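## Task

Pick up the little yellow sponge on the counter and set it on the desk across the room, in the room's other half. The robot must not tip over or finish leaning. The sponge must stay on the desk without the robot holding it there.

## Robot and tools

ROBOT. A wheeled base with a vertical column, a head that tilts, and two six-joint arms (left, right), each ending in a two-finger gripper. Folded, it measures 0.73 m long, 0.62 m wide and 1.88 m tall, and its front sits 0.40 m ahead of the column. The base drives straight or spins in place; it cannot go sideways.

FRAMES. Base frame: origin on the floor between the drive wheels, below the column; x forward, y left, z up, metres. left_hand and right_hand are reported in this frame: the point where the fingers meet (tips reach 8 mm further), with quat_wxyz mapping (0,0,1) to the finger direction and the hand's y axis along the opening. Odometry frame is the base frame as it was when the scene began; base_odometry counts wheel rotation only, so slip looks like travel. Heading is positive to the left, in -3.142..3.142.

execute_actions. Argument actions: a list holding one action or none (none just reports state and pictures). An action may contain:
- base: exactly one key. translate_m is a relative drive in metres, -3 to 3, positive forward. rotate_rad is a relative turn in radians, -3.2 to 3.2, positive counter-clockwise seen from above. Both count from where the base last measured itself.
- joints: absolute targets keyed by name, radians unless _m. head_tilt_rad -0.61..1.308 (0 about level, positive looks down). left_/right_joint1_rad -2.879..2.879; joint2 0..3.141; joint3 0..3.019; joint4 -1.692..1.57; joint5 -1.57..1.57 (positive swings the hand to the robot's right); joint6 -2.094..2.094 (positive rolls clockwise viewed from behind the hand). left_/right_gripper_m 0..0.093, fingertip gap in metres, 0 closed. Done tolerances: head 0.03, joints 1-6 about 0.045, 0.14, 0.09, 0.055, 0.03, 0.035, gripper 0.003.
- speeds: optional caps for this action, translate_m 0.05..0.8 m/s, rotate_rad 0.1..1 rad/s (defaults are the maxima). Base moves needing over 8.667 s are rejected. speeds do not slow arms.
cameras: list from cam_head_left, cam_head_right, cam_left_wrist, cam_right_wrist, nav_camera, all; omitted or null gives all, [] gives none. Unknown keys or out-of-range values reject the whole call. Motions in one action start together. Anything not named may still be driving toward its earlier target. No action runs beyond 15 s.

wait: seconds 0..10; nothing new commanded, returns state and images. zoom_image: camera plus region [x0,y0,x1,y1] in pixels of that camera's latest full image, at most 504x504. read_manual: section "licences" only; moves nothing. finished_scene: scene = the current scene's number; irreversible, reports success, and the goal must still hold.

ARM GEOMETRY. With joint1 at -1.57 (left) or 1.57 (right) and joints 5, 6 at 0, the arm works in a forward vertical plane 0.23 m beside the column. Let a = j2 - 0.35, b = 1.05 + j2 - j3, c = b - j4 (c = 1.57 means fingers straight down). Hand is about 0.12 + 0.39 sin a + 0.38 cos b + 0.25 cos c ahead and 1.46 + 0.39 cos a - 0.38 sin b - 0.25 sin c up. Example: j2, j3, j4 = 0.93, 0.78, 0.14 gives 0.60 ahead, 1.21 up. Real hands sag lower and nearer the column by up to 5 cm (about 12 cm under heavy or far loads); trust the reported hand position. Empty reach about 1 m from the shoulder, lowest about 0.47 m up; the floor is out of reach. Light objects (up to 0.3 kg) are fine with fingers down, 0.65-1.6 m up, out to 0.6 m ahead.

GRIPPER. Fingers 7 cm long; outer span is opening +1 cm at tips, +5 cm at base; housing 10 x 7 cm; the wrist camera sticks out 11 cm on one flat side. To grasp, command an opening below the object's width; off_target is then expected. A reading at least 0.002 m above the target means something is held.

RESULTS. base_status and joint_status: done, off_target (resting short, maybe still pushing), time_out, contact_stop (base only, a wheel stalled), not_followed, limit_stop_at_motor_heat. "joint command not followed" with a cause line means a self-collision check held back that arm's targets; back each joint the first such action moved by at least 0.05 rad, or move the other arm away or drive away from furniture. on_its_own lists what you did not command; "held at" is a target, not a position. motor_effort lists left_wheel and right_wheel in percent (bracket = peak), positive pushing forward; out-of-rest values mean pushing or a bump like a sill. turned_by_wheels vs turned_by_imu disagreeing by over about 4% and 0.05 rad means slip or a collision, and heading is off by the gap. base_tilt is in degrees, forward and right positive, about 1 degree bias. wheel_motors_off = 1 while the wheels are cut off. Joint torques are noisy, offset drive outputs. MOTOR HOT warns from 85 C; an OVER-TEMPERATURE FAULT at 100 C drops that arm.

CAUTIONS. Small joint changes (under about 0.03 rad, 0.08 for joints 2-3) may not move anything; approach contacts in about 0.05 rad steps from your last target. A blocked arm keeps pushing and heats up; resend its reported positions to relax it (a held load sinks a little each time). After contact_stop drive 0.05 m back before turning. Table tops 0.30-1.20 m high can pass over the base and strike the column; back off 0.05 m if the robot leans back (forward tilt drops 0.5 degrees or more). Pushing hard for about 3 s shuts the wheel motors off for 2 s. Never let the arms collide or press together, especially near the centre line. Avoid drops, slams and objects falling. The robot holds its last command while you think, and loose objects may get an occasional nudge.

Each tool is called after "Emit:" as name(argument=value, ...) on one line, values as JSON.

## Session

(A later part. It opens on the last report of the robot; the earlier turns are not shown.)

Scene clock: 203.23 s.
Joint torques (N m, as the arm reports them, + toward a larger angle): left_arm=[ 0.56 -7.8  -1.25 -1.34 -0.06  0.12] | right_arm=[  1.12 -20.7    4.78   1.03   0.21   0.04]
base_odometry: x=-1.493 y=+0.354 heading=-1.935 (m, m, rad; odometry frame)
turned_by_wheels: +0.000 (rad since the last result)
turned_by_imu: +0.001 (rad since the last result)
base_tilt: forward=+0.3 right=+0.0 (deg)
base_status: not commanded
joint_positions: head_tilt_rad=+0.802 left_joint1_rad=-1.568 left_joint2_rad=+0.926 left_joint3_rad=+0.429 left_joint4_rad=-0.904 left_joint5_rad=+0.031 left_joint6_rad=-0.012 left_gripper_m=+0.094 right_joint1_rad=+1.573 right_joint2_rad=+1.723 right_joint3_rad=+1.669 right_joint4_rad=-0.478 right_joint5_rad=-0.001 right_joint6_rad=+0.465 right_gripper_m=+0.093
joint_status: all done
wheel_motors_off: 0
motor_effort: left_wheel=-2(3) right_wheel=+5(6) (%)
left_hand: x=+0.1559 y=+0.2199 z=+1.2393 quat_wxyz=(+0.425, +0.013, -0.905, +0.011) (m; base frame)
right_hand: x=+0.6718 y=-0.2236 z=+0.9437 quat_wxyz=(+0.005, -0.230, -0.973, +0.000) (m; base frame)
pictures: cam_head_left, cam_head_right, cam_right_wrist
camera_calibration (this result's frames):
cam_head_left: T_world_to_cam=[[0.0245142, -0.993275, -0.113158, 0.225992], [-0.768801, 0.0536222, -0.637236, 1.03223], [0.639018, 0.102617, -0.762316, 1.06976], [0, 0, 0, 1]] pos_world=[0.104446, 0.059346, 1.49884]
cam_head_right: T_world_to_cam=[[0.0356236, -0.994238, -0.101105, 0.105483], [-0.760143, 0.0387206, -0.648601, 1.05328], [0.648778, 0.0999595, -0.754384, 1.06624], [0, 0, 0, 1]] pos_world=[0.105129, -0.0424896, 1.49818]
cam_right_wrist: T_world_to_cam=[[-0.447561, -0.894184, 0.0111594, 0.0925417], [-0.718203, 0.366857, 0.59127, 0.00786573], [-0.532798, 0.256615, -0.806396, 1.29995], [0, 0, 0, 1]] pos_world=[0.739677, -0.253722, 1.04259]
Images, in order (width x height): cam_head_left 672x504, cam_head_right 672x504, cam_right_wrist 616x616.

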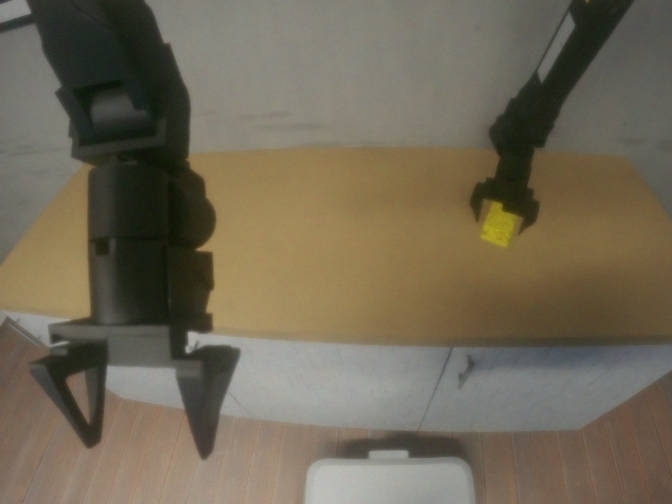

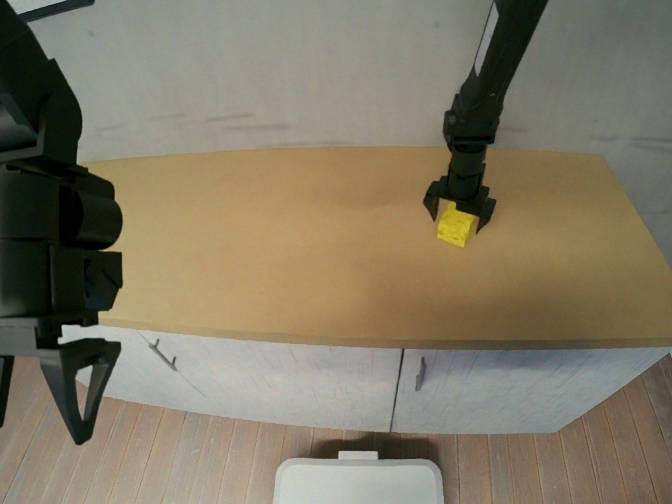

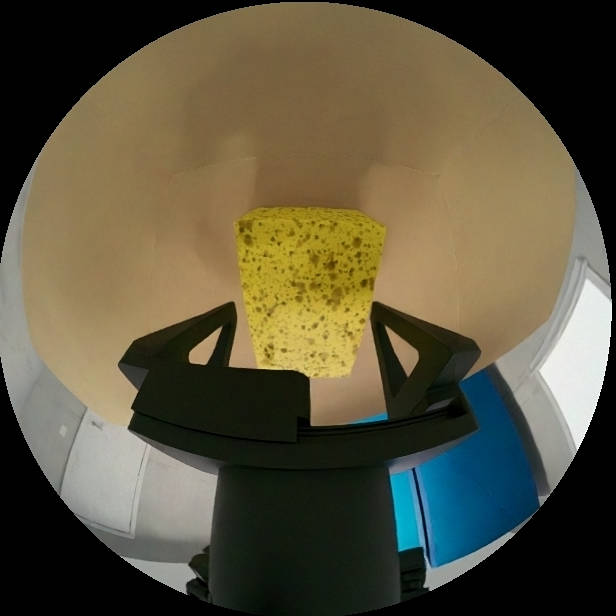

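Emit:
zoom_image(camera="cam_head_right", region=[400, 160, 520, 260])

Emit:
zoom_image(camera="cam_head_left", region=[445, 160, 565, 260])

Region (400, 160, 520, 260) of cam_head_right's 672x504 image, scaled by 4.200, with more detail than that image has.

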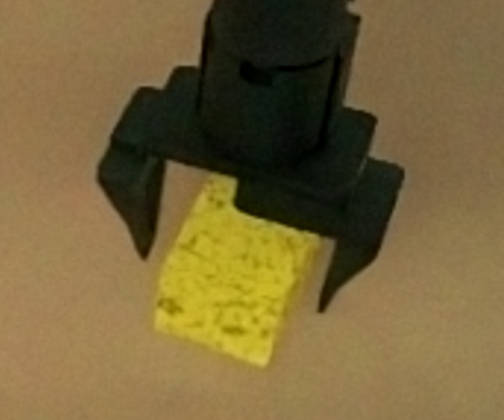

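Region (445, 160, 565, 260) of cam_head_left's 672x504 image, scaled by 4.200, with more detail than that image has.

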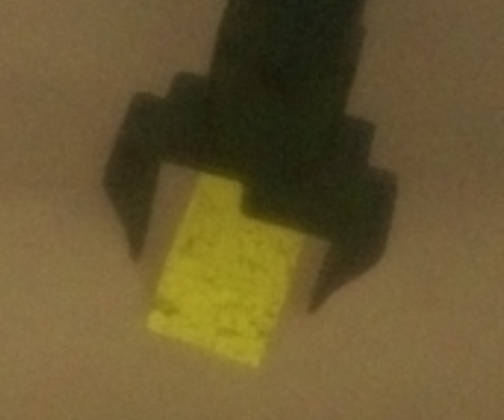

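Emit:
execute_actions(actions=[{"joints": {"right_gripper_m": 0.04}}], cameras=["cam_head_right", "cam_right_wrist"])

Scene clock: 221.60 s.
Joint torques (N m, as the arm reports them, + toward a larger angle): left_arm=[ 0.2  -7.51 -1.21 -1.29 -0.07  0.12] | right_arm=[  1.11 -20.77   4.78   1.03   0.21   0.03]
base_odometry: x=-1.493 y=+0.354 heading=-1.935 (m, m, rad; odometry frame)
turned_by_wheels: +0.000 (rad since the last result)
turned_by_imu: +0.001 (rad since the last result)
base_tilt: forward=+0.2 right=+0.0 (deg)
base_status: not commanded
joint_positions: head_tilt_rad=+0.802 left_joint1_rad=-1.568 left_joint2_rad=+0.926 left_joint3_rad=+0.429 left_joint4_rad=-0.904 left_joint5_rad=+0.031 left_joint6_rad=-0.012 left_gripper_m=+0.094 right_joint1_rad=+1.573 right_joint2_rad=+1.723 right_joint3_rad=+1.669 right_joint4_rad=-0.478 right_joint5_rad=-0.001 right_joint6_rad=+0.465 right_gripper_m=+0.059
joint_status: right_gripper_m off_target (ended at +0.059, target +0.040)
wheel_motors_off: 0
motor_effort: left_wheel=-2(2) right_wheel=+5(5) (%)
left_hand: x=+0.1559 y=+0.2199 z=+1.2393 quat_wxyz=(+0.425, +0.013, -0.905, +0.011) (m; base frame)
right_hand: x=+0.6718 y=-0.2236 z=+0.9437 quat_wxyz=(+0.005, -0.230, -0.973, +0.000) (m; base frame)
pictures: cam_head_right, cam_right_wrist
camera_calibration (this result's frames):
cam_head_right: T_world_to_cam=[[0.0356237, -0.994238, -0.101105, 0.105483], [-0.760143, 0.0387206, -0.648601, 1.05328], [0.648778, 0.0999595, -0.754384, 1.06624], [0, 0, 0, 1]] pos_world=[0.105129, -0.0424896, 1.49818]
cam_right_wrist: T_world_to_cam=[[-0.447561, -0.894184, 0.0111594, 0.0925417], [-0.718203, 0.366857, 0.59127, 0.00786573], [-0.532798, 0.256615, -0.806396, 1.29995], [0, 0, 0, 1]] pos_world=[0.739677, -0.253722, 1.04259]
Images, in order (width x height): cam_head_right 672x504, cam_right_wrist 616x616.

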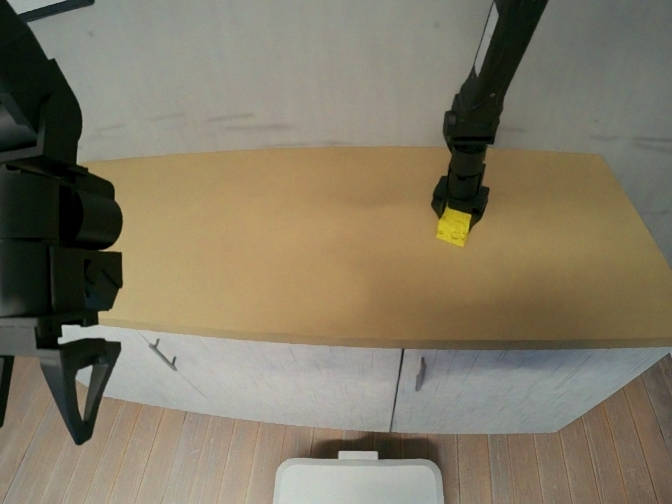

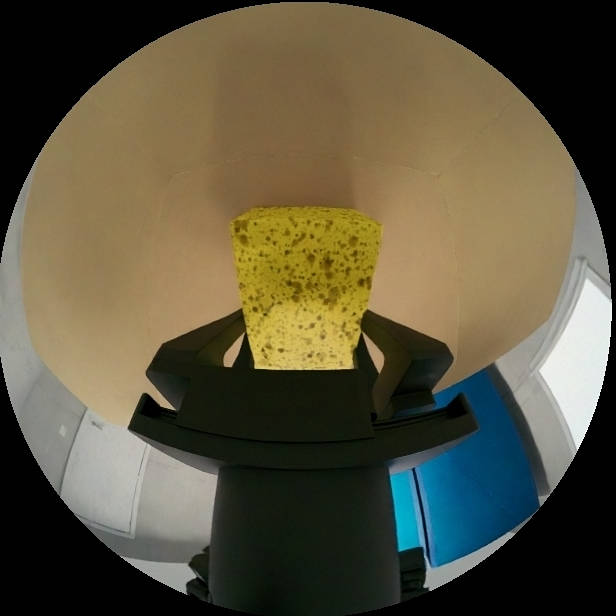

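Emit:
execute_actions(actions=[{"joints": {"right_joint1_rad": 1.57, "right_joint2_rad": 1.5, "right_joint3_rad": 1.55, "right_joint4_rad": -0.56, "right_joint5_rad": 0, "right_joint6_rad": 0.475}}], cameras=["cam_head_right"])

Emit:
execute_actions(actions=[{"base": {"translate_m": -0.3}, "joints": {"head_tilt_rad": 0.6, "right_joint1_rad": 1.57, "right_joint2_rad": 0.9, "right_joint3_rad": 0.45, "right_joint4_rad": -0.5, "right_joint5_rad": 0, "right_joint6_rad": 0.0}}], cameras=["cam_head_left", "cam_head_right", "cam_right_wrist"])

Scene clock: 266.17 s.
Joint torques (N m, as the arm reports them, + toward a larger angle): left_arm=[ 0.56 -6.96 -1.23 -1.16 -0.11  0.17] | right_arm=[  1.15 -20.67   5.16   0.69   0.21   0.03]
base_odometry: x=-1.493 y=+0.354 heading=-1.935 (m, m, rad; odometry frame)
turned_by_wheels: +0.000 (rad since the last result)
turned_by_imu: +0.001 (rad since the last result)
base_tilt: forward=+0.3 right=+0.0 (deg)
base_status: not commanded
joint_positions: head_tilt_rad=+0.802 left_joint1_rad=-1.568 left_joint2_rad=+0.926 left_joint3_rad=+0.429 left_joint4_rad=-0.904 left_joint5_rad=+0.031 left_joint6_rad=-0.012 left_gripper_m=+0.094 right_joint1_rad=+1.573 right_joint2_rad=+1.483 right_joint3_rad=+1.544 right_joint4_rad=-0.558 right_joint5_rad=-0.001 right_joint6_rad=+0.465 right_gripper_m=+0.059
joint_status: all done
wheel_motors_off: 0
motor_effort: left_wheel=-1(2) right_wheel=+6(7) (%)
left_hand: x=+0.1559 y=+0.2199 z=+1.2393 quat_wxyz=(+0.425, +0.013, -0.905, +0.011) (m; base frame)
right_hand: x=+0.6903 y=-0.2238 z=+1.0537 quat_wxyz=(-0.013, -0.230, -0.973, -0.005) (m; base frame)
pictures: cam_head_right
camera_calibration (this result's frames):
cam_head_right: T_world_to_cam=[[0.0356236, -0.994238, -0.101105, 0.105483], [-0.760143, 0.0387206, -0.648601, 1.05328], [0.648778, 0.0999595, -0.754384, 1.06624], [0, 0, 0, 1]] pos_world=[0.105129, -0.0424896, 1.49818]
Images, in order (width x height): cam_head_right 672x504.

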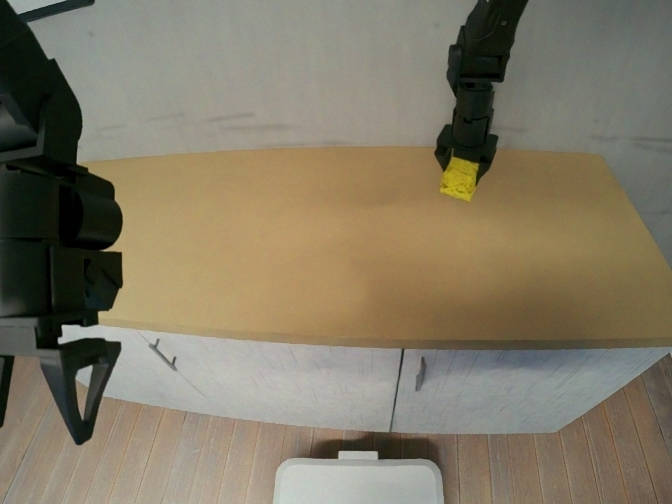

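Scene clock: 268.07 s.
Joint torques (N m, as the arm reports them, + toward a larger angle): left_arm=[ 0.69 -7.37 -0.92 -1.33 -0.07  0.15] | right_arm=[ 1.35 -8.21  0.1   0.    0.17 -0.16]
base_odometry: x=-1.386 y=+0.634 heading=-1.934 (m, m, rad; odometry frame)
turned_by_wheels: +0.001 (rad since the last result)
turned_by_imu: +0.002 (rad since the last result)
base_tilt: forward=+0.4 right=+0.0 (deg)
base_status: done
joint_positions: head_tilt_rad=+0.617 left_joint1_rad=-1.568 left_joint2_rad=+0.926 left_joint3_rad=+0.423 left_joint4_rad=-0.904 left_joint5_rad=+0.031 left_joint6_rad=-0.012 left_gripper_m=+0.094 right_joint1_rad=+1.573 right_joint2_rad=+0.898 right_joint3_rad=+0.446 right_joint4_rad=-0.501 right_joint5_rad=-0.001 right_joint6_rad=+0.010 right_gripper_m=+0.059
joint_status: all done
wheel_motors_off: 0
motor_effort: left_wheel=+1(86) right_wheel=-1(57) (%)
left_hand: x=+0.1529 y=+0.2199 z=+1.2404 quat_wxyz=(+0.427, +0.013, -0.904, +0.011) (m; base frame)
right_hand: x=+0.2507 y=-0.2247 z=+1.1794 quat_wxyz=(+0.213, -0.004, -0.977, +0.000) (m; base frame)
pictures: cam_head_left, cam_head_right, cam_right_wrist
camera_calibration (this result's frames):
cam_head_left: T_world_to_cam=[[0.044949, -0.993275, -0.106701, 0.215028], [-0.638191, 0.0536222, -0.768009, 1.22709], [0.768565, 0.102617, -0.631488, 0.861807], [0, 0, 0, 1]] pos_world=[0.111099, 0.059346, 1.50958]
cam_head_right: T_world_to_cam=[[0.0536467, -0.994238, -0.0928073, 0.091804], [-0.627587, 0.0387206, -0.777583, 1.24528], [0.776696, 0.0999595, -0.621893, 0.855812], [0, 0, 0, 1]] pos_world=[0.111892, -0.0424896, 1.50906]
cam_right_wrist: T_world_to_cam=[[-0.00398363, -0.999939, 0.0102579, -0.233437], [-0.49517, 0.0108845, 0.868728, -0.89668], [-0.868787, -0.0016187, -0.495183, 0.925151], [0, 0, 0, 1]] pos_world=[0.35882, -0.222166, 1.23948]
Images, in order (width x height): cam_head_left 672x504, cam_head_right 672x504, cam_right_wrist 616x616.

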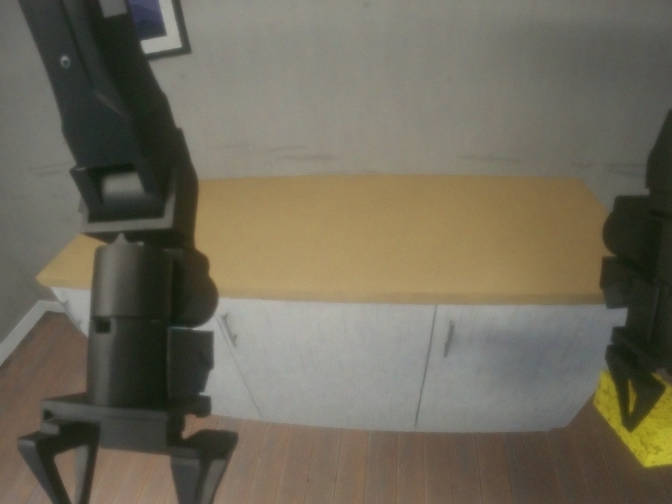

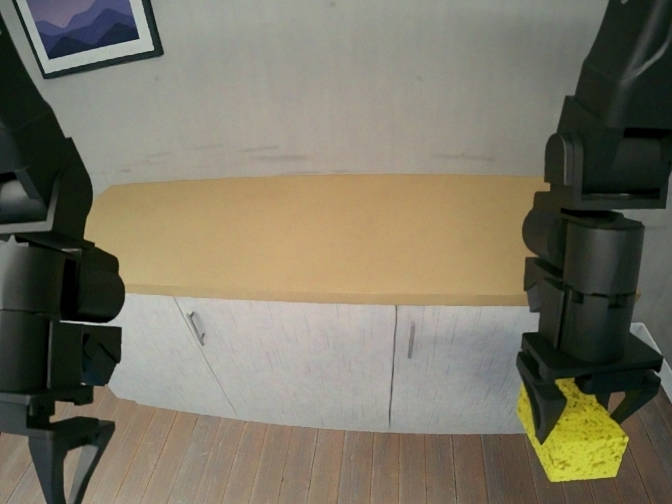

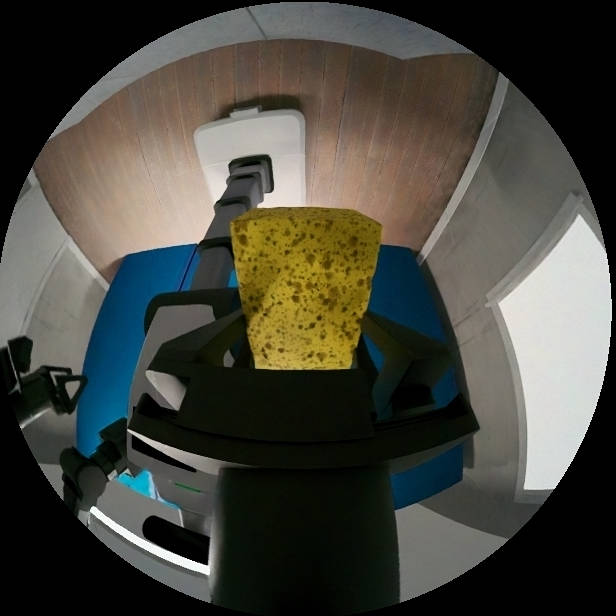

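Emit:
execute_actions(actions=[{"base": {"rotate_rad": 1.255}, "joints": {"head_tilt_rad": 0.6}}], cameras=["cam_head_left", "cam_head_right", "nav_camera"])

Scene clock: 311.23 s.
Joint torques (N m, as the arm reports them, + toward a larger angle): left_arm=[ 0.68 -7.27 -0.97 -1.17 -0.07  0.16] | right_arm=[ 1.3  -8.2  -0.19  0.    0.17 -0.16]
base_odometry: x=-1.386 y=+0.634 heading=-0.680 (m, m, rad; odometry frame)
turned_by_wheels: +1.254 (rad since the last result)
turned_by_imu: +1.250 (rad since the last result)
base_tilt: forward=+0.4 right=-0.1 (deg)
base_status: done
joint_positions: head_tilt_rad=+0.617 left_joint1_rad=-1.568 left_joint2_rad=+0.926 left_joint3_rad=+0.423 left_joint4_rad=-0.904 left_joint5_rad=+0.031 left_joint6_rad=-0.012 left_gripper_m=+0.094 right_joint1_rad=+1.573 right_joint2_rad=+0.898 right_joint3_rad=+0.450 right_joint4_rad=-0.501 right_joint5_rad=-0.001 right_joint6_rad=+0.010 right_gripper_m=+0.059
joint_status: all done
wheel_motors_off: 0
motor_effort: left_wheel=-7(53) right_wheel=+7(58) (%)
left_hand: x=+0.1529 y=+0.2199 z=+1.2404 quat_wxyz=(+0.427, +0.013, -0.904, +0.011) (m; base frame)
right_hand: x=+0.2530 y=-0.2247 z=+1.1791 quat_wxyz=(+0.211, -0.004, -0.977, +0.000) (m; base frame)
pictures: cam_head_left, cam_head_right, nav_camera
camera_calibration (this result's frames):
cam_head_left: T_world_to_cam=[[0.044949, -0.993275, -0.106701, 0.215028], [-0.638191, 0.0536222, -0.768009, 1.22709], [0.768565, 0.102617, -0.631489, 0.861807], [0, 0, 0, 1]] pos_world=[0.111099, 0.059346, 1.50958]
cam_head_right: T_world_to_cam=[[0.0536467, -0.994238, -0.0928073, 0.091804], [-0.627587, 0.0387206, -0.777583, 1.24528], [0.776696, 0.0999595, -0.621893, 0.855812], [0, 0, 0, 1]] pos_world=[0.111892, -0.0424896, 1.50906]
Images, in order (width x height): cam_head_left 672x504, cam_head_right 672x504, nav_camera 672x504.

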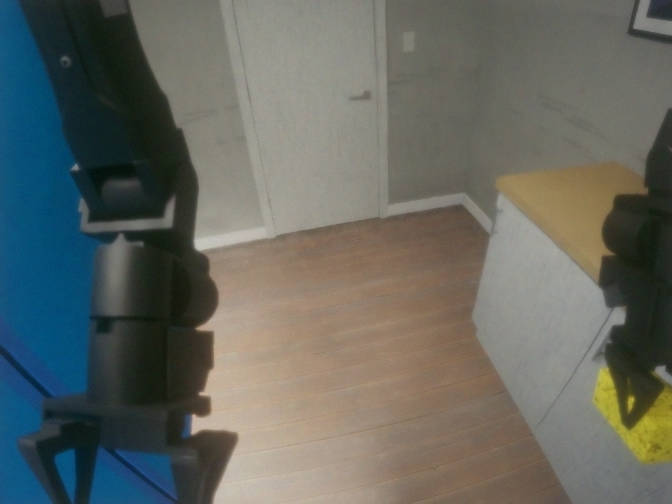

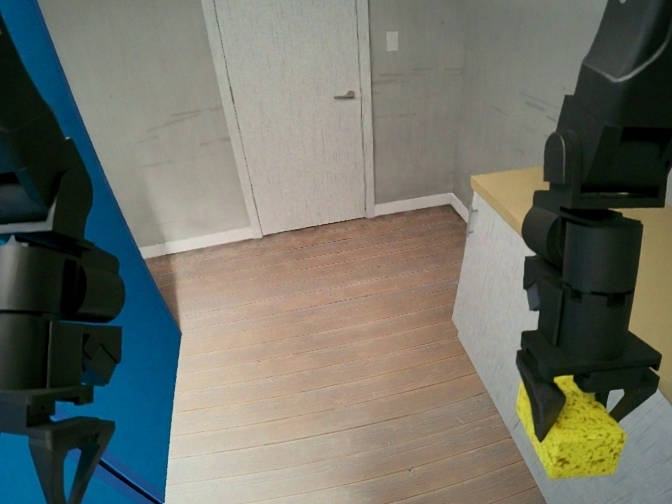

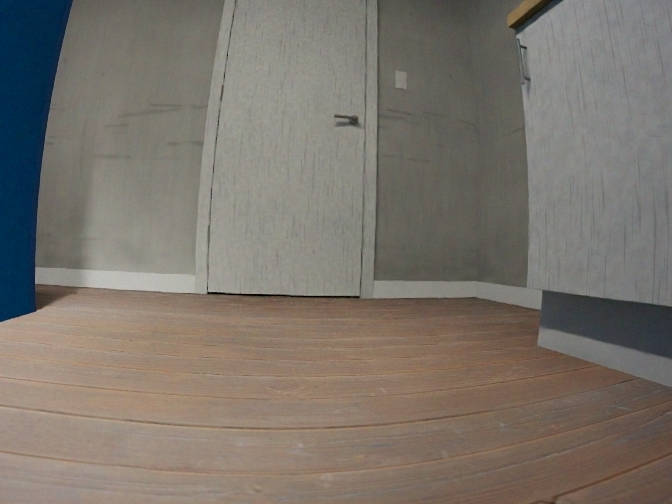

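Emit:
execute_actions(actions=[{"base": {"translate_m": 1.68}, "joints": {"head_tilt_rad": 1.0}}], cameras=["cam_head_left", "cam_head_right", "nav_camera"])

Scene clock: 320.00 s.
Joint torques (N m, as the arm reports them, + toward a larger angle): left_arm=[ 0.27 -7.44 -1.05 -1.35 -0.09  0.13] | right_arm=[ 1.33 -7.99 -0.21 -0.02  0.17 -0.16]
base_odometry: x=-0.080 y=-0.422 heading=-0.680 (m, m, rad; odometry frame)
turned_by_wheels: +0.000 (rad since the last result)
turned_by_imu: +0.001 (rad since the last result)
base_tilt: forward=+0.4 right=+0.0 (deg)
base_status: done
joint_positions: head_tilt_rad=+1.001 left_joint1_rad=-1.568 left_joint2_rad=+0.926 left_joint3_rad=+0.427 left_joint4_rad=-0.904 left_joint5_rad=+0.031 left_joint6_rad=-0.012 left_gripper_m=+0.094 right_joint1_rad=+1.573 right_joint2_rad=+0.898 right_joint3_rad=+0.451 right_joint4_rad=-0.501 right_joint5_rad=-0.001 right_joint6_rad=+0.010 right_gripper_m=+0.059
joint_status: all done
wheel_motors_off: 0
motor_effort: left_wheel=+0(58) right_wheel=+0(68) (%)
left_hand: x=+0.1547 y=+0.2199 z=+1.2398 quat_wxyz=(+0.426, +0.013, -0.905, +0.011) (m; base frame)
right_hand: x=+0.2535 y=-0.2247 z=+1.1791 quat_wxyz=(+0.211, -0.004, -0.978, +0.000) (m; base frame)
pictures: cam_head_left, cam_head_right, nav_camera
camera_calibration (this result's frames):
cam_head_left: T_world_to_cam=[[0.00173674, -0.993275, -0.115769, 0.231153], [-0.879291, 0.0536222, -0.473256, 0.785229], [0.476281, 0.102617, -0.873285, 1.24879], [0, 0, 0, 1]] pos_world=[0.0952692, 0.059346, 1.48892]
cam_head_right: T_world_to_cam=[[0.0150033, -0.994238, -0.106142, 0.114271], [-0.873043, 0.0387206, -0.486104, 0.808678], [0.487413, 0.0999595, -0.867431, 1.2484], [0, 0, 0, 1]] pos_world=[0.0958072, -0.0424896, 1.48814]
Images, in order (width x height): cam_head_left 672x504, cam_head_right 672x504, nav_camera 672x504.

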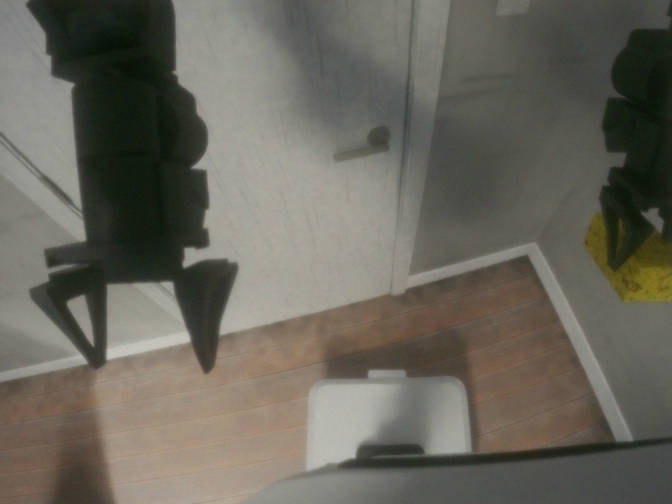

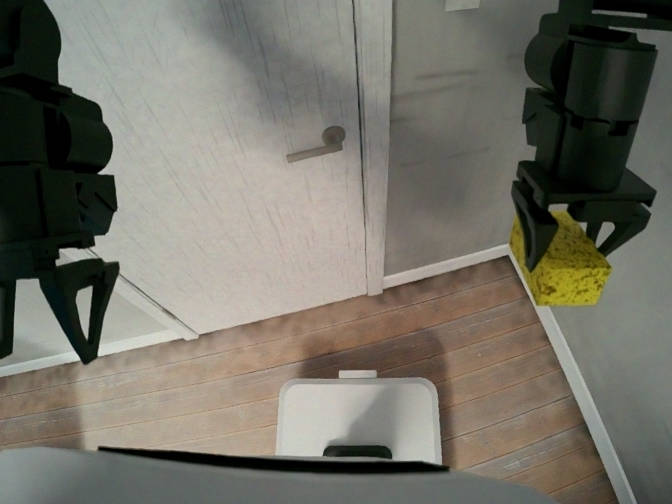

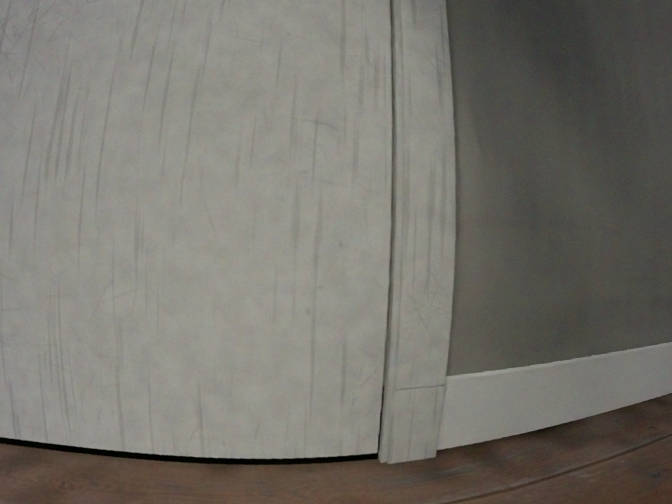

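Emit:
execute_actions(actions=[{"base": {"translate_m": 0.12}}], cameras=[])

Emit:
execute_actions(actions=[{"base": {"rotate_rad": 1.64}, "joints": {"head_tilt_rad": 0.8}}], cameras=["cam_head_left", "cam_head_right", "nav_camera"])

Scene clock: 363.97 s.
Joint torques (N m, as the arm reports them, + toward a larger angle): left_arm=[ 0.68 -7.47 -1.27 -1.14 -0.08  0.13] | right_arm=[ 1.35 -8.4  -0.31  0.    0.17 -0.17]
base_odometry: x=+0.014 y=-0.498 heading=-0.680 (m, m, rad; odometry frame)
turned_by_wheels: +0.000 (rad since the last result)
turned_by_imu: +0.001 (rad since the last result)
base_tilt: forward=+0.4 right=+0.1 (deg)
base_status: done
joint_positions: head_tilt_rad=+1.001 left_joint1_rad=-1.568 left_joint2_rad=+0.925 left_joint3_rad=+0.428 left_joint4_rad=-0.904 left_joint5_rad=+0.031 left_joint6_rad=-0.012 left_gripper_m=+0.094 right_joint1_rad=+1.573 right_joint2_rad=+0.898 right_joint3_rad=+0.453 right_joint4_rad=-0.501 right_joint5_rad=-0.001 right_joint6_rad=+0.010 right_gripper_m=+0.059
joint_status: not commanded
wheel_motors_off: 0
motor_effort: left_wheel=+0(39) right_wheel=+0(41) (%)
left_hand: x=+0.1556 y=+0.2199 z=+1.2395 quat_wxyz=(+0.425, +0.013, -0.905, +0.011) (m; base frame)
right_hand: x=+0.2544 y=-0.2247 z=+1.1789 quat_wxyz=(+0.210, -0.004, -0.978, +0.000) (m; base frame)
pictures: none
No camera images: the call's "cameras" was empty. Leave "cameras" out to get every camera's image.

Scene clock: 367.20 s.
Joint torques (N m, as the arm reports them, + toward a larger angle): left_arm=[ 0.42 -7.3  -1.32 -1.21 -0.07  0.17] | right_arm=[ 1.26 -8.24 -0.32 -0.02  0.17 -0.16]
base_odometry: x=+0.014 y=-0.498 heading=+0.959 (m, m, rad; odometry frame)
turned_by_wheels: +1.639 (rad since the last result)
turned_by_imu: +1.634 (rad since the last result)
base_tilt: forward=+0.5 right=+0.0 (deg)
base_status: done
joint_positions: head_tilt_rad=+0.816 left_joint1_rad=-1.568 left_joint2_rad=+0.925 left_joint3_rad=+0.428 left_joint4_rad=-0.904 left_joint5_rad=+0.031 left_joint6_rad=-0.012 left_gripper_m=+0.094 right_joint1_rad=+1.573 right_joint2_rad=+0.898 right_joint3_rad=+0.453 right_joint4_rad=-0.501 right_joint5_rad=-0.001 right_joint6_rad=+0.010 right_gripper_m=+0.059
joint_status: all done
wheel_motors_off: 0
motor_effort: left_wheel=-7(57) right_wheel=+7(55) (%)
left_hand: x=+0.1556 y=+0.2199 z=+1.2395 quat_wxyz=(+0.425, +0.013, -0.905, +0.011) (m; base frame)
right_hand: x=+0.2544 y=-0.2247 z=+1.1789 quat_wxyz=(+0.210, -0.004, -0.978, +0.000) (m; base frame)
pictures: cam_head_left, cam_head_right, nav_camera
camera_calibration (this result's frames):
cam_head_left: T_world_to_cam=[[0.0229876, -0.993275, -0.113478, 0.226561], [-0.777316, 0.0536222, -0.626821, 1.01662], [0.628691, 0.102617, -0.770855, 1.08343], [0, 0, 0, 1]] pos_world=[0.103887, 0.059346, 1.49811]
cam_head_right: T_world_to_cam=[[0.0342584, -0.994238, -0.101575, 0.106276], [-0.768812, 0.0387206, -0.638302, 1.03785], [0.638557, 0.0999595, -0.763055, 1.08011], [0, 0, 0, 1]] pos_world=[0.10456, -0.0424896, 1.49744]
Images, in order (width x height): cam_head_left 672x504, cam_head_right 672x504, nav_camera 672x504.

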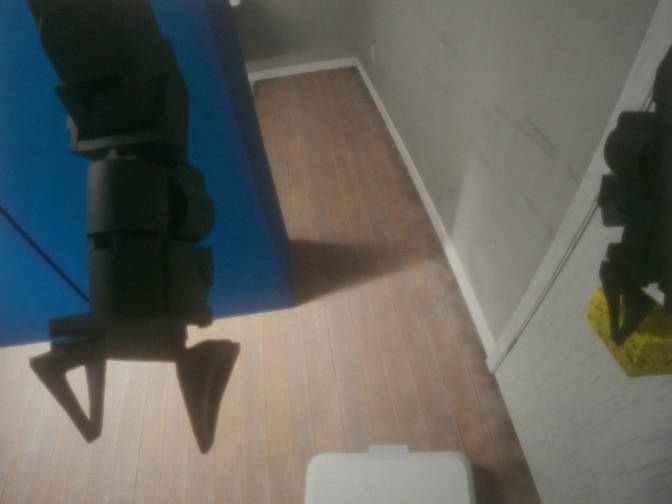

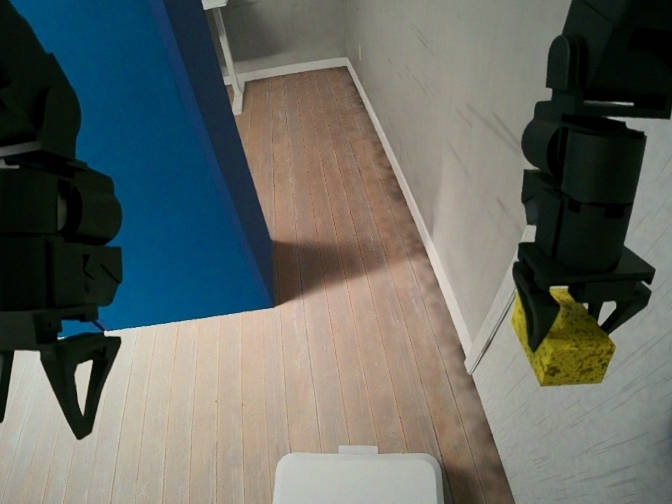

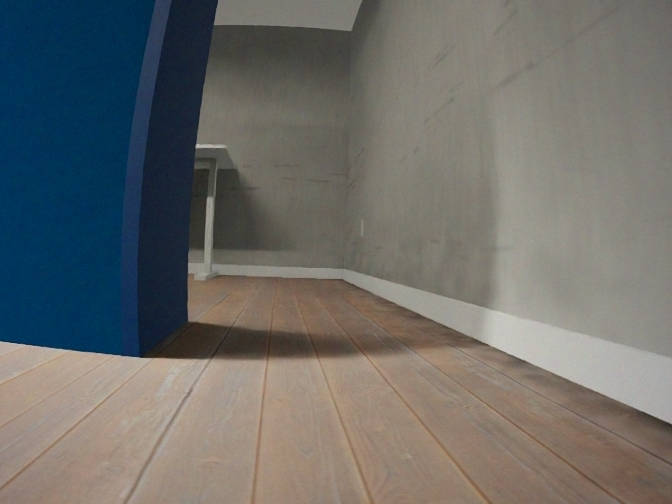

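Emit:
execute_actions(actions=[{"base": {"translate_m": 0.72}, "joints": {"head_tilt_rad": 1.0}, "speeds": {"translate_m": 0.5}}])

Scene clock: 394.80 s.
Joint torques (N m, as the arm reports them, + toward a larger angle): left_arm=[ 0.34 -7.32 -1.13 -1.34 -0.09  0.16] | right_arm=[ 1.35 -8.37 -0.29  0.01  0.17 -0.16]
base_odometry: x=+0.427 y=+0.092 heading=+0.959 (m, m, rad; odometry frame)
turned_by_wheels: +0.000 (rad since the last result)
turned_by_imu: +0.001 (rad since the last result)
base_tilt: forward=+0.5 right=-0.1 (deg)
base_status: done
joint_positions: head_tilt_rad=+1.001 left_joint1_rad=-1.568 left_joint2_rad=+0.925 left_joint3_rad=+0.428 left_joint4_rad=-0.904 left_joint5_rad=+0.031 left_joint6_rad=-0.012 left_gripper_m=+0.094 right_joint1_rad=+1.573 right_joint2_rad=+0.898 right_joint3_rad=+0.451 right_joint4_rad=-0.501 right_joint5_rad=-0.001 right_joint6_rad=+0.010 right_gripper_m=+0.059
joint_status: all done
wheel_motors_off: 0
motor_effort: left_wheel=+2(58) right_wheel=+0(68) (%)
left_hand: x=+0.1554 y=+0.2199 z=+1.2396 quat_wxyz=(+0.425, +0.013, -0.905, +0.011) (m; base frame)
right_hand: x=+0.2537 y=-0.2247 z=+1.1790 quat_wxyz=(+0.211, -0.004, -0.978, +0.000) (m; base frame)
pictures: cam_head_left, cam_head_right, cam_left_wrist, cam_right_wrist, nav_camera
camera_calibration (this result's frames):
cam_head_left: T_world_to_cam=[[0.00174991, -0.993275, -0.115769, 0.231152], [-0.879237, 0.0536222, -0.473356, 0.78538], [0.476381, 0.102617, -0.87323, 1.2487], [0, 0, 0, 1]] pos_world=[0.095275, 0.059346, 1.48893]
cam_head_right: T_world_to_cam=[[0.0150154, -0.994238, -0.10614, 0.114268], [-0.872987, 0.0387206, -0.486204, 0.808828], [0.487512, 0.0999595, -0.867376, 1.24831], [0, 0, 0, 1]] pos_world=[0.0958131, -0.0424896, 1.48814]
cam_left_wrist: T_world_to_cam=[[0.0264322, -0.99963, 0.00635331, 0.210938], [-0.0705019, 0.00447557, 0.997502, -1.22347], [-0.997161, -0.0268141, -0.0703576, 0.365832], [0, 0, 0, 1]] pos_world=[0.272962, 0.226145, 1.24481]
cam_right_wrist: T_world_to_cam=[[-0.00404267, -0.999939, 0.0102332, -0.233374], [-0.499472, 0.0108845, 0.866262, -0.890879], [-0.866321, -0.00160919, -0.499486, 0.932024], [0, 0, 0, 1]] pos_world=[0.36152, -0.222163, 1.23966]
Images, in order (width x height): cam_head_left 672x504, cam_head_right 672x504, cam_left_wrist 616x616, cam_right_wrist 616x616, nav_camera 672x504.

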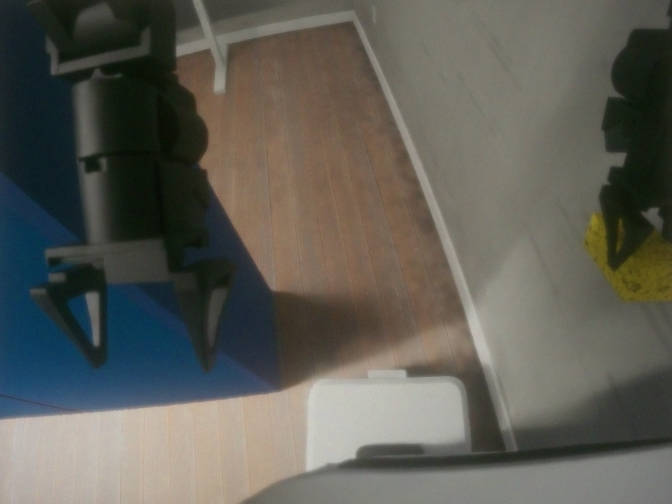

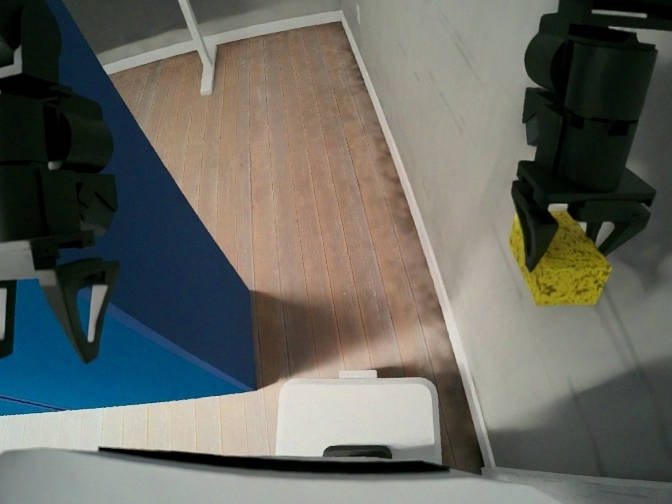

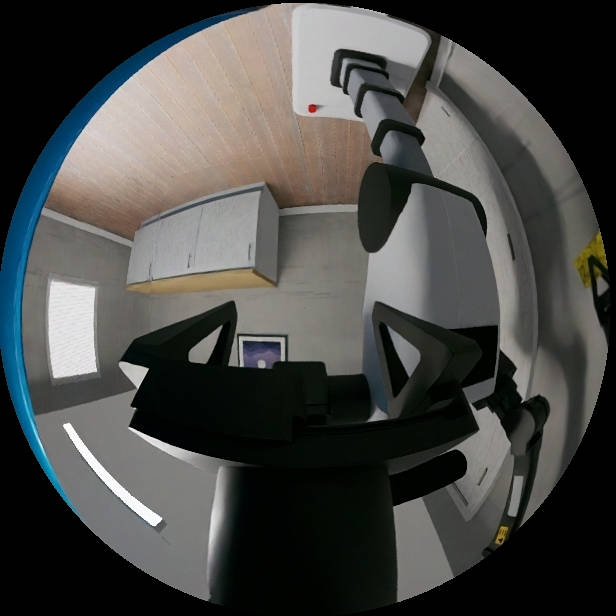

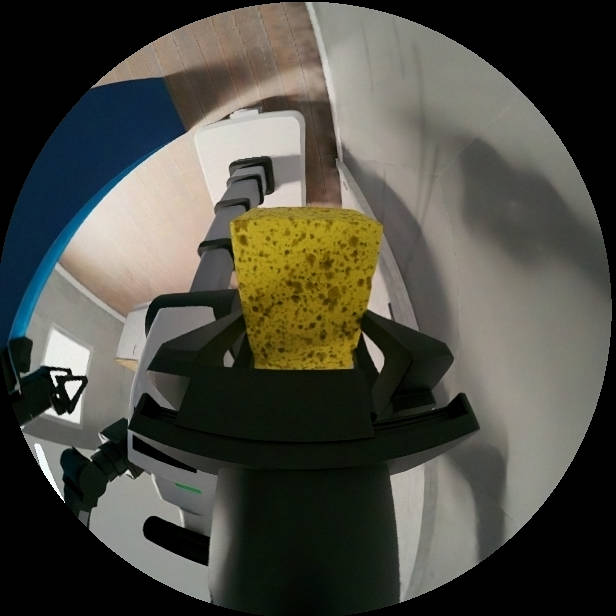

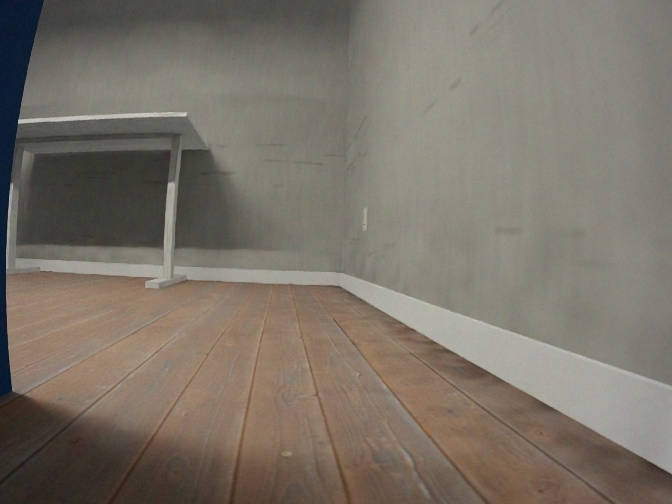

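Emit:
zoom_image(camera="cam_head_right", region=[230, 250, 510, 480])

Region (230, 250, 510, 480) of cam_head_right's 672x504 image, scaled by 1.800, with more detail than that image has; it fills the top 414 rows of this view, and the rest is white.

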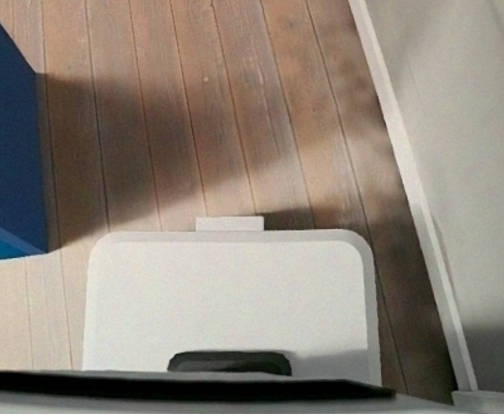

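Emit:
execute_actions(actions=[{"base": {"translate_m": 0.2}, "speeds": {"translate_m": 0.4}}], cameras=[])

Emit:
execute_actions(actions=[{"base": {"rotate_rad": 0.168}, "speeds": {"rotate_rad": 0.5}}], cameras=["cam_head_left", "cam_head_right", "nav_camera", "cam_left_wrist"])

Scene clock: 447.53 s.
Joint torques (N m, as the arm reports them, + toward a larger angle): left_arm=[ 0.94 -7.24 -1.32 -1.28 -0.09  0.13] | right_arm=[ 1.29 -8.51 -0.32  0.01  0.17 -0.16]
base_odometry: x=+0.542 y=+0.256 heading=+0.959 (m, m, rad; odometry frame)
turned_by_wheels: +0.000 (rad since the last result)
turned_by_imu: +0.001 (rad since the last result)
base_tilt: forward=+0.4 right=-0.1 (deg)
base_status: done
joint_positions: head_tilt_rad=+1.001 left_joint1_rad=-1.568 left_joint2_rad=+0.925 left_joint3_rad=+0.429 left_joint4_rad=-0.904 left_joint5_rad=+0.031 left_joint6_rad=-0.012 left_gripper_m=+0.094 right_joint1_rad=+1.573 right_joint2_rad=+0.898 right_joint3_rad=+0.453 right_joint4_rad=-0.501 right_joint5_rad=-0.001 right_joint6_rad=+0.010 right_gripper_m=+0.059
joint_status: not commanded
wheel_motors_off: 0
motor_effort: left_wheel=+1(40) right_wheel=+1(39) (%)
left_hand: x=+0.1562 y=+0.2199 z=+1.2393 quat_wxyz=(+0.424, +0.013, -0.905, +0.011) (m; base frame)
right_hand: x=+0.2547 y=-0.2247 z=+1.1789 quat_wxyz=(+0.210, -0.004, -0.978, +0.000) (m; base frame)
pictures: none
No camera images: the call's "cameras" was empty. Leave "cameras" out to get every camera's image.

Scene clock: 448.83 s.
Joint torques (N m, as the arm reports them, + toward a larger angle): left_arm=[ 0.61 -7.86 -1.42 -1.27 -0.07  0.15] | right_arm=[ 1.37 -8.27 -0.3  -0.02  0.17 -0.16]
base_odometry: x=+0.542 y=+0.256 heading=+1.126 (m, m, rad; odometry frame)
turned_by_wheels: +0.166 (rad since the last result)
turned_by_imu: +0.164 (rad since the last result)
base_tilt: forward=+0.4 right=+0.1 (deg)
base_status: done
joint_positions: head_tilt_rad=+1.001 left_joint1_rad=-1.568 left_joint2_rad=+0.925 left_joint3_rad=+0.429 left_joint4_rad=-0.904 left_joint5_rad=+0.031 left_joint6_rad=-0.012 left_gripper_m=+0.094 right_joint1_rad=+1.573 right_joint2_rad=+0.898 right_joint3_rad=+0.453 right_joint4_rad=-0.501 right_joint5_rad=-0.001 right_joint6_rad=+0.010 right_gripper_m=+0.059
joint_status: not commanded
wheel_motors_off: 0
motor_effort: left_wheel=+0(56) right_wheel=+2(56) (%)
left_hand: x=+0.1562 y=+0.2199 z=+1.2393 quat_wxyz=(+0.424, +0.013, -0.905, +0.011) (m; base frame)
right_hand: x=+0.2544 y=-0.2247 z=+1.1789 quat_wxyz=(+0.210, -0.004, -0.978, +0.000) (m; base frame)
pictures: cam_head_left, cam_head_right, cam_left_wrist, nav_camera
camera_calibration (this result's frames):
cam_head_left: T_world_to_cam=[[0.00171274, -0.993275, -0.11577, 0.231155], [-0.879389, 0.0536222, -0.473074, 0.784953], [0.4761, 0.102617, -0.873383, 1.24895], [0, 0, 0, 1]] pos_world=[0.0952586, 0.059346, 1.48891]
cam_head_right: T_world_to_cam=[[0.0149813, -0.994238, -0.106145, 0.114277], [-0.873143, 0.0387206, -0.485923, 0.808405], [0.487233, 0.0999595, -0.867532, 1.24857], [0, 0, 0, 1]] pos_world=[0.0957965, -0.0424896, 1.48813]
cam_left_wrist: T_world_to_cam=[[0.026419, -0.999631, 0.00639163, 0.210874], [-0.0720239, 0.00447382, 0.997393, -1.22277], [-0.997053, -0.0268105, -0.0718791, 0.368501], [0, 0, 0, 1]] pos_world=[0.273776, 0.226146, 1.24472]
Images, in order (width x height): cam_head_left 672x504, cam_head_right 672x504, cam_left_wrist 616x616, nav_camera 672x504.

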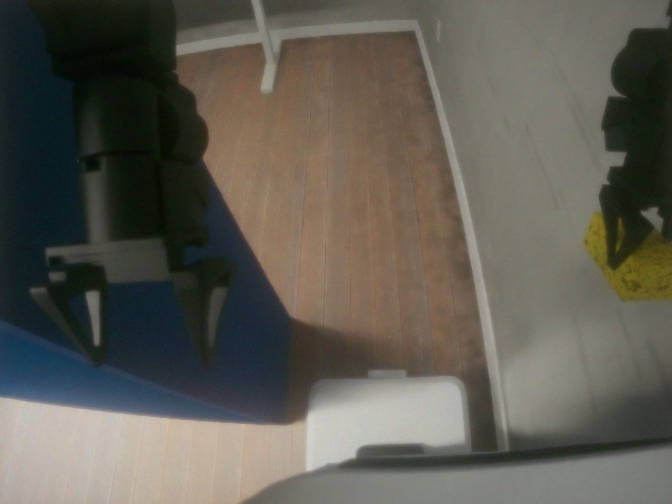

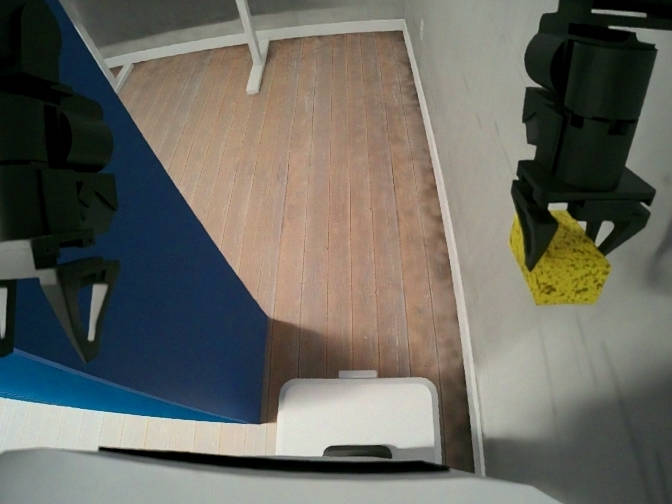

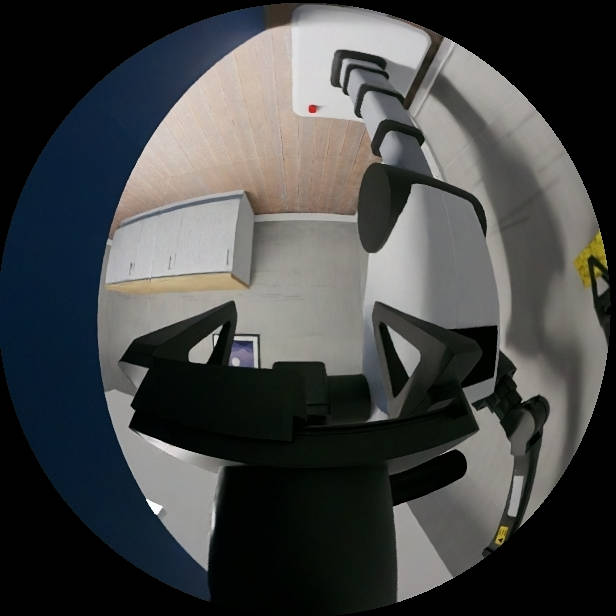

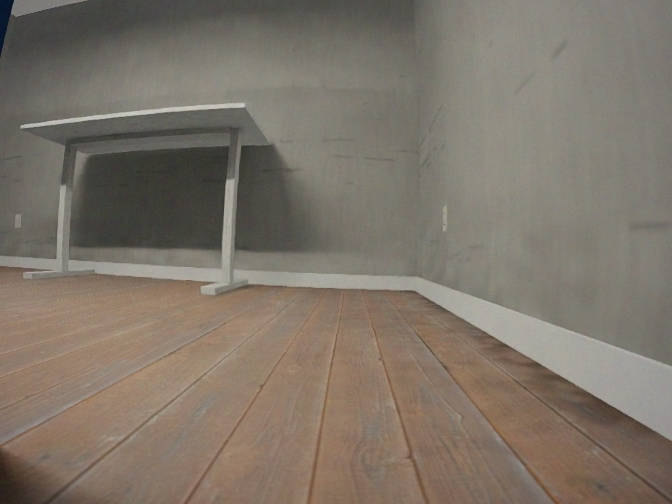

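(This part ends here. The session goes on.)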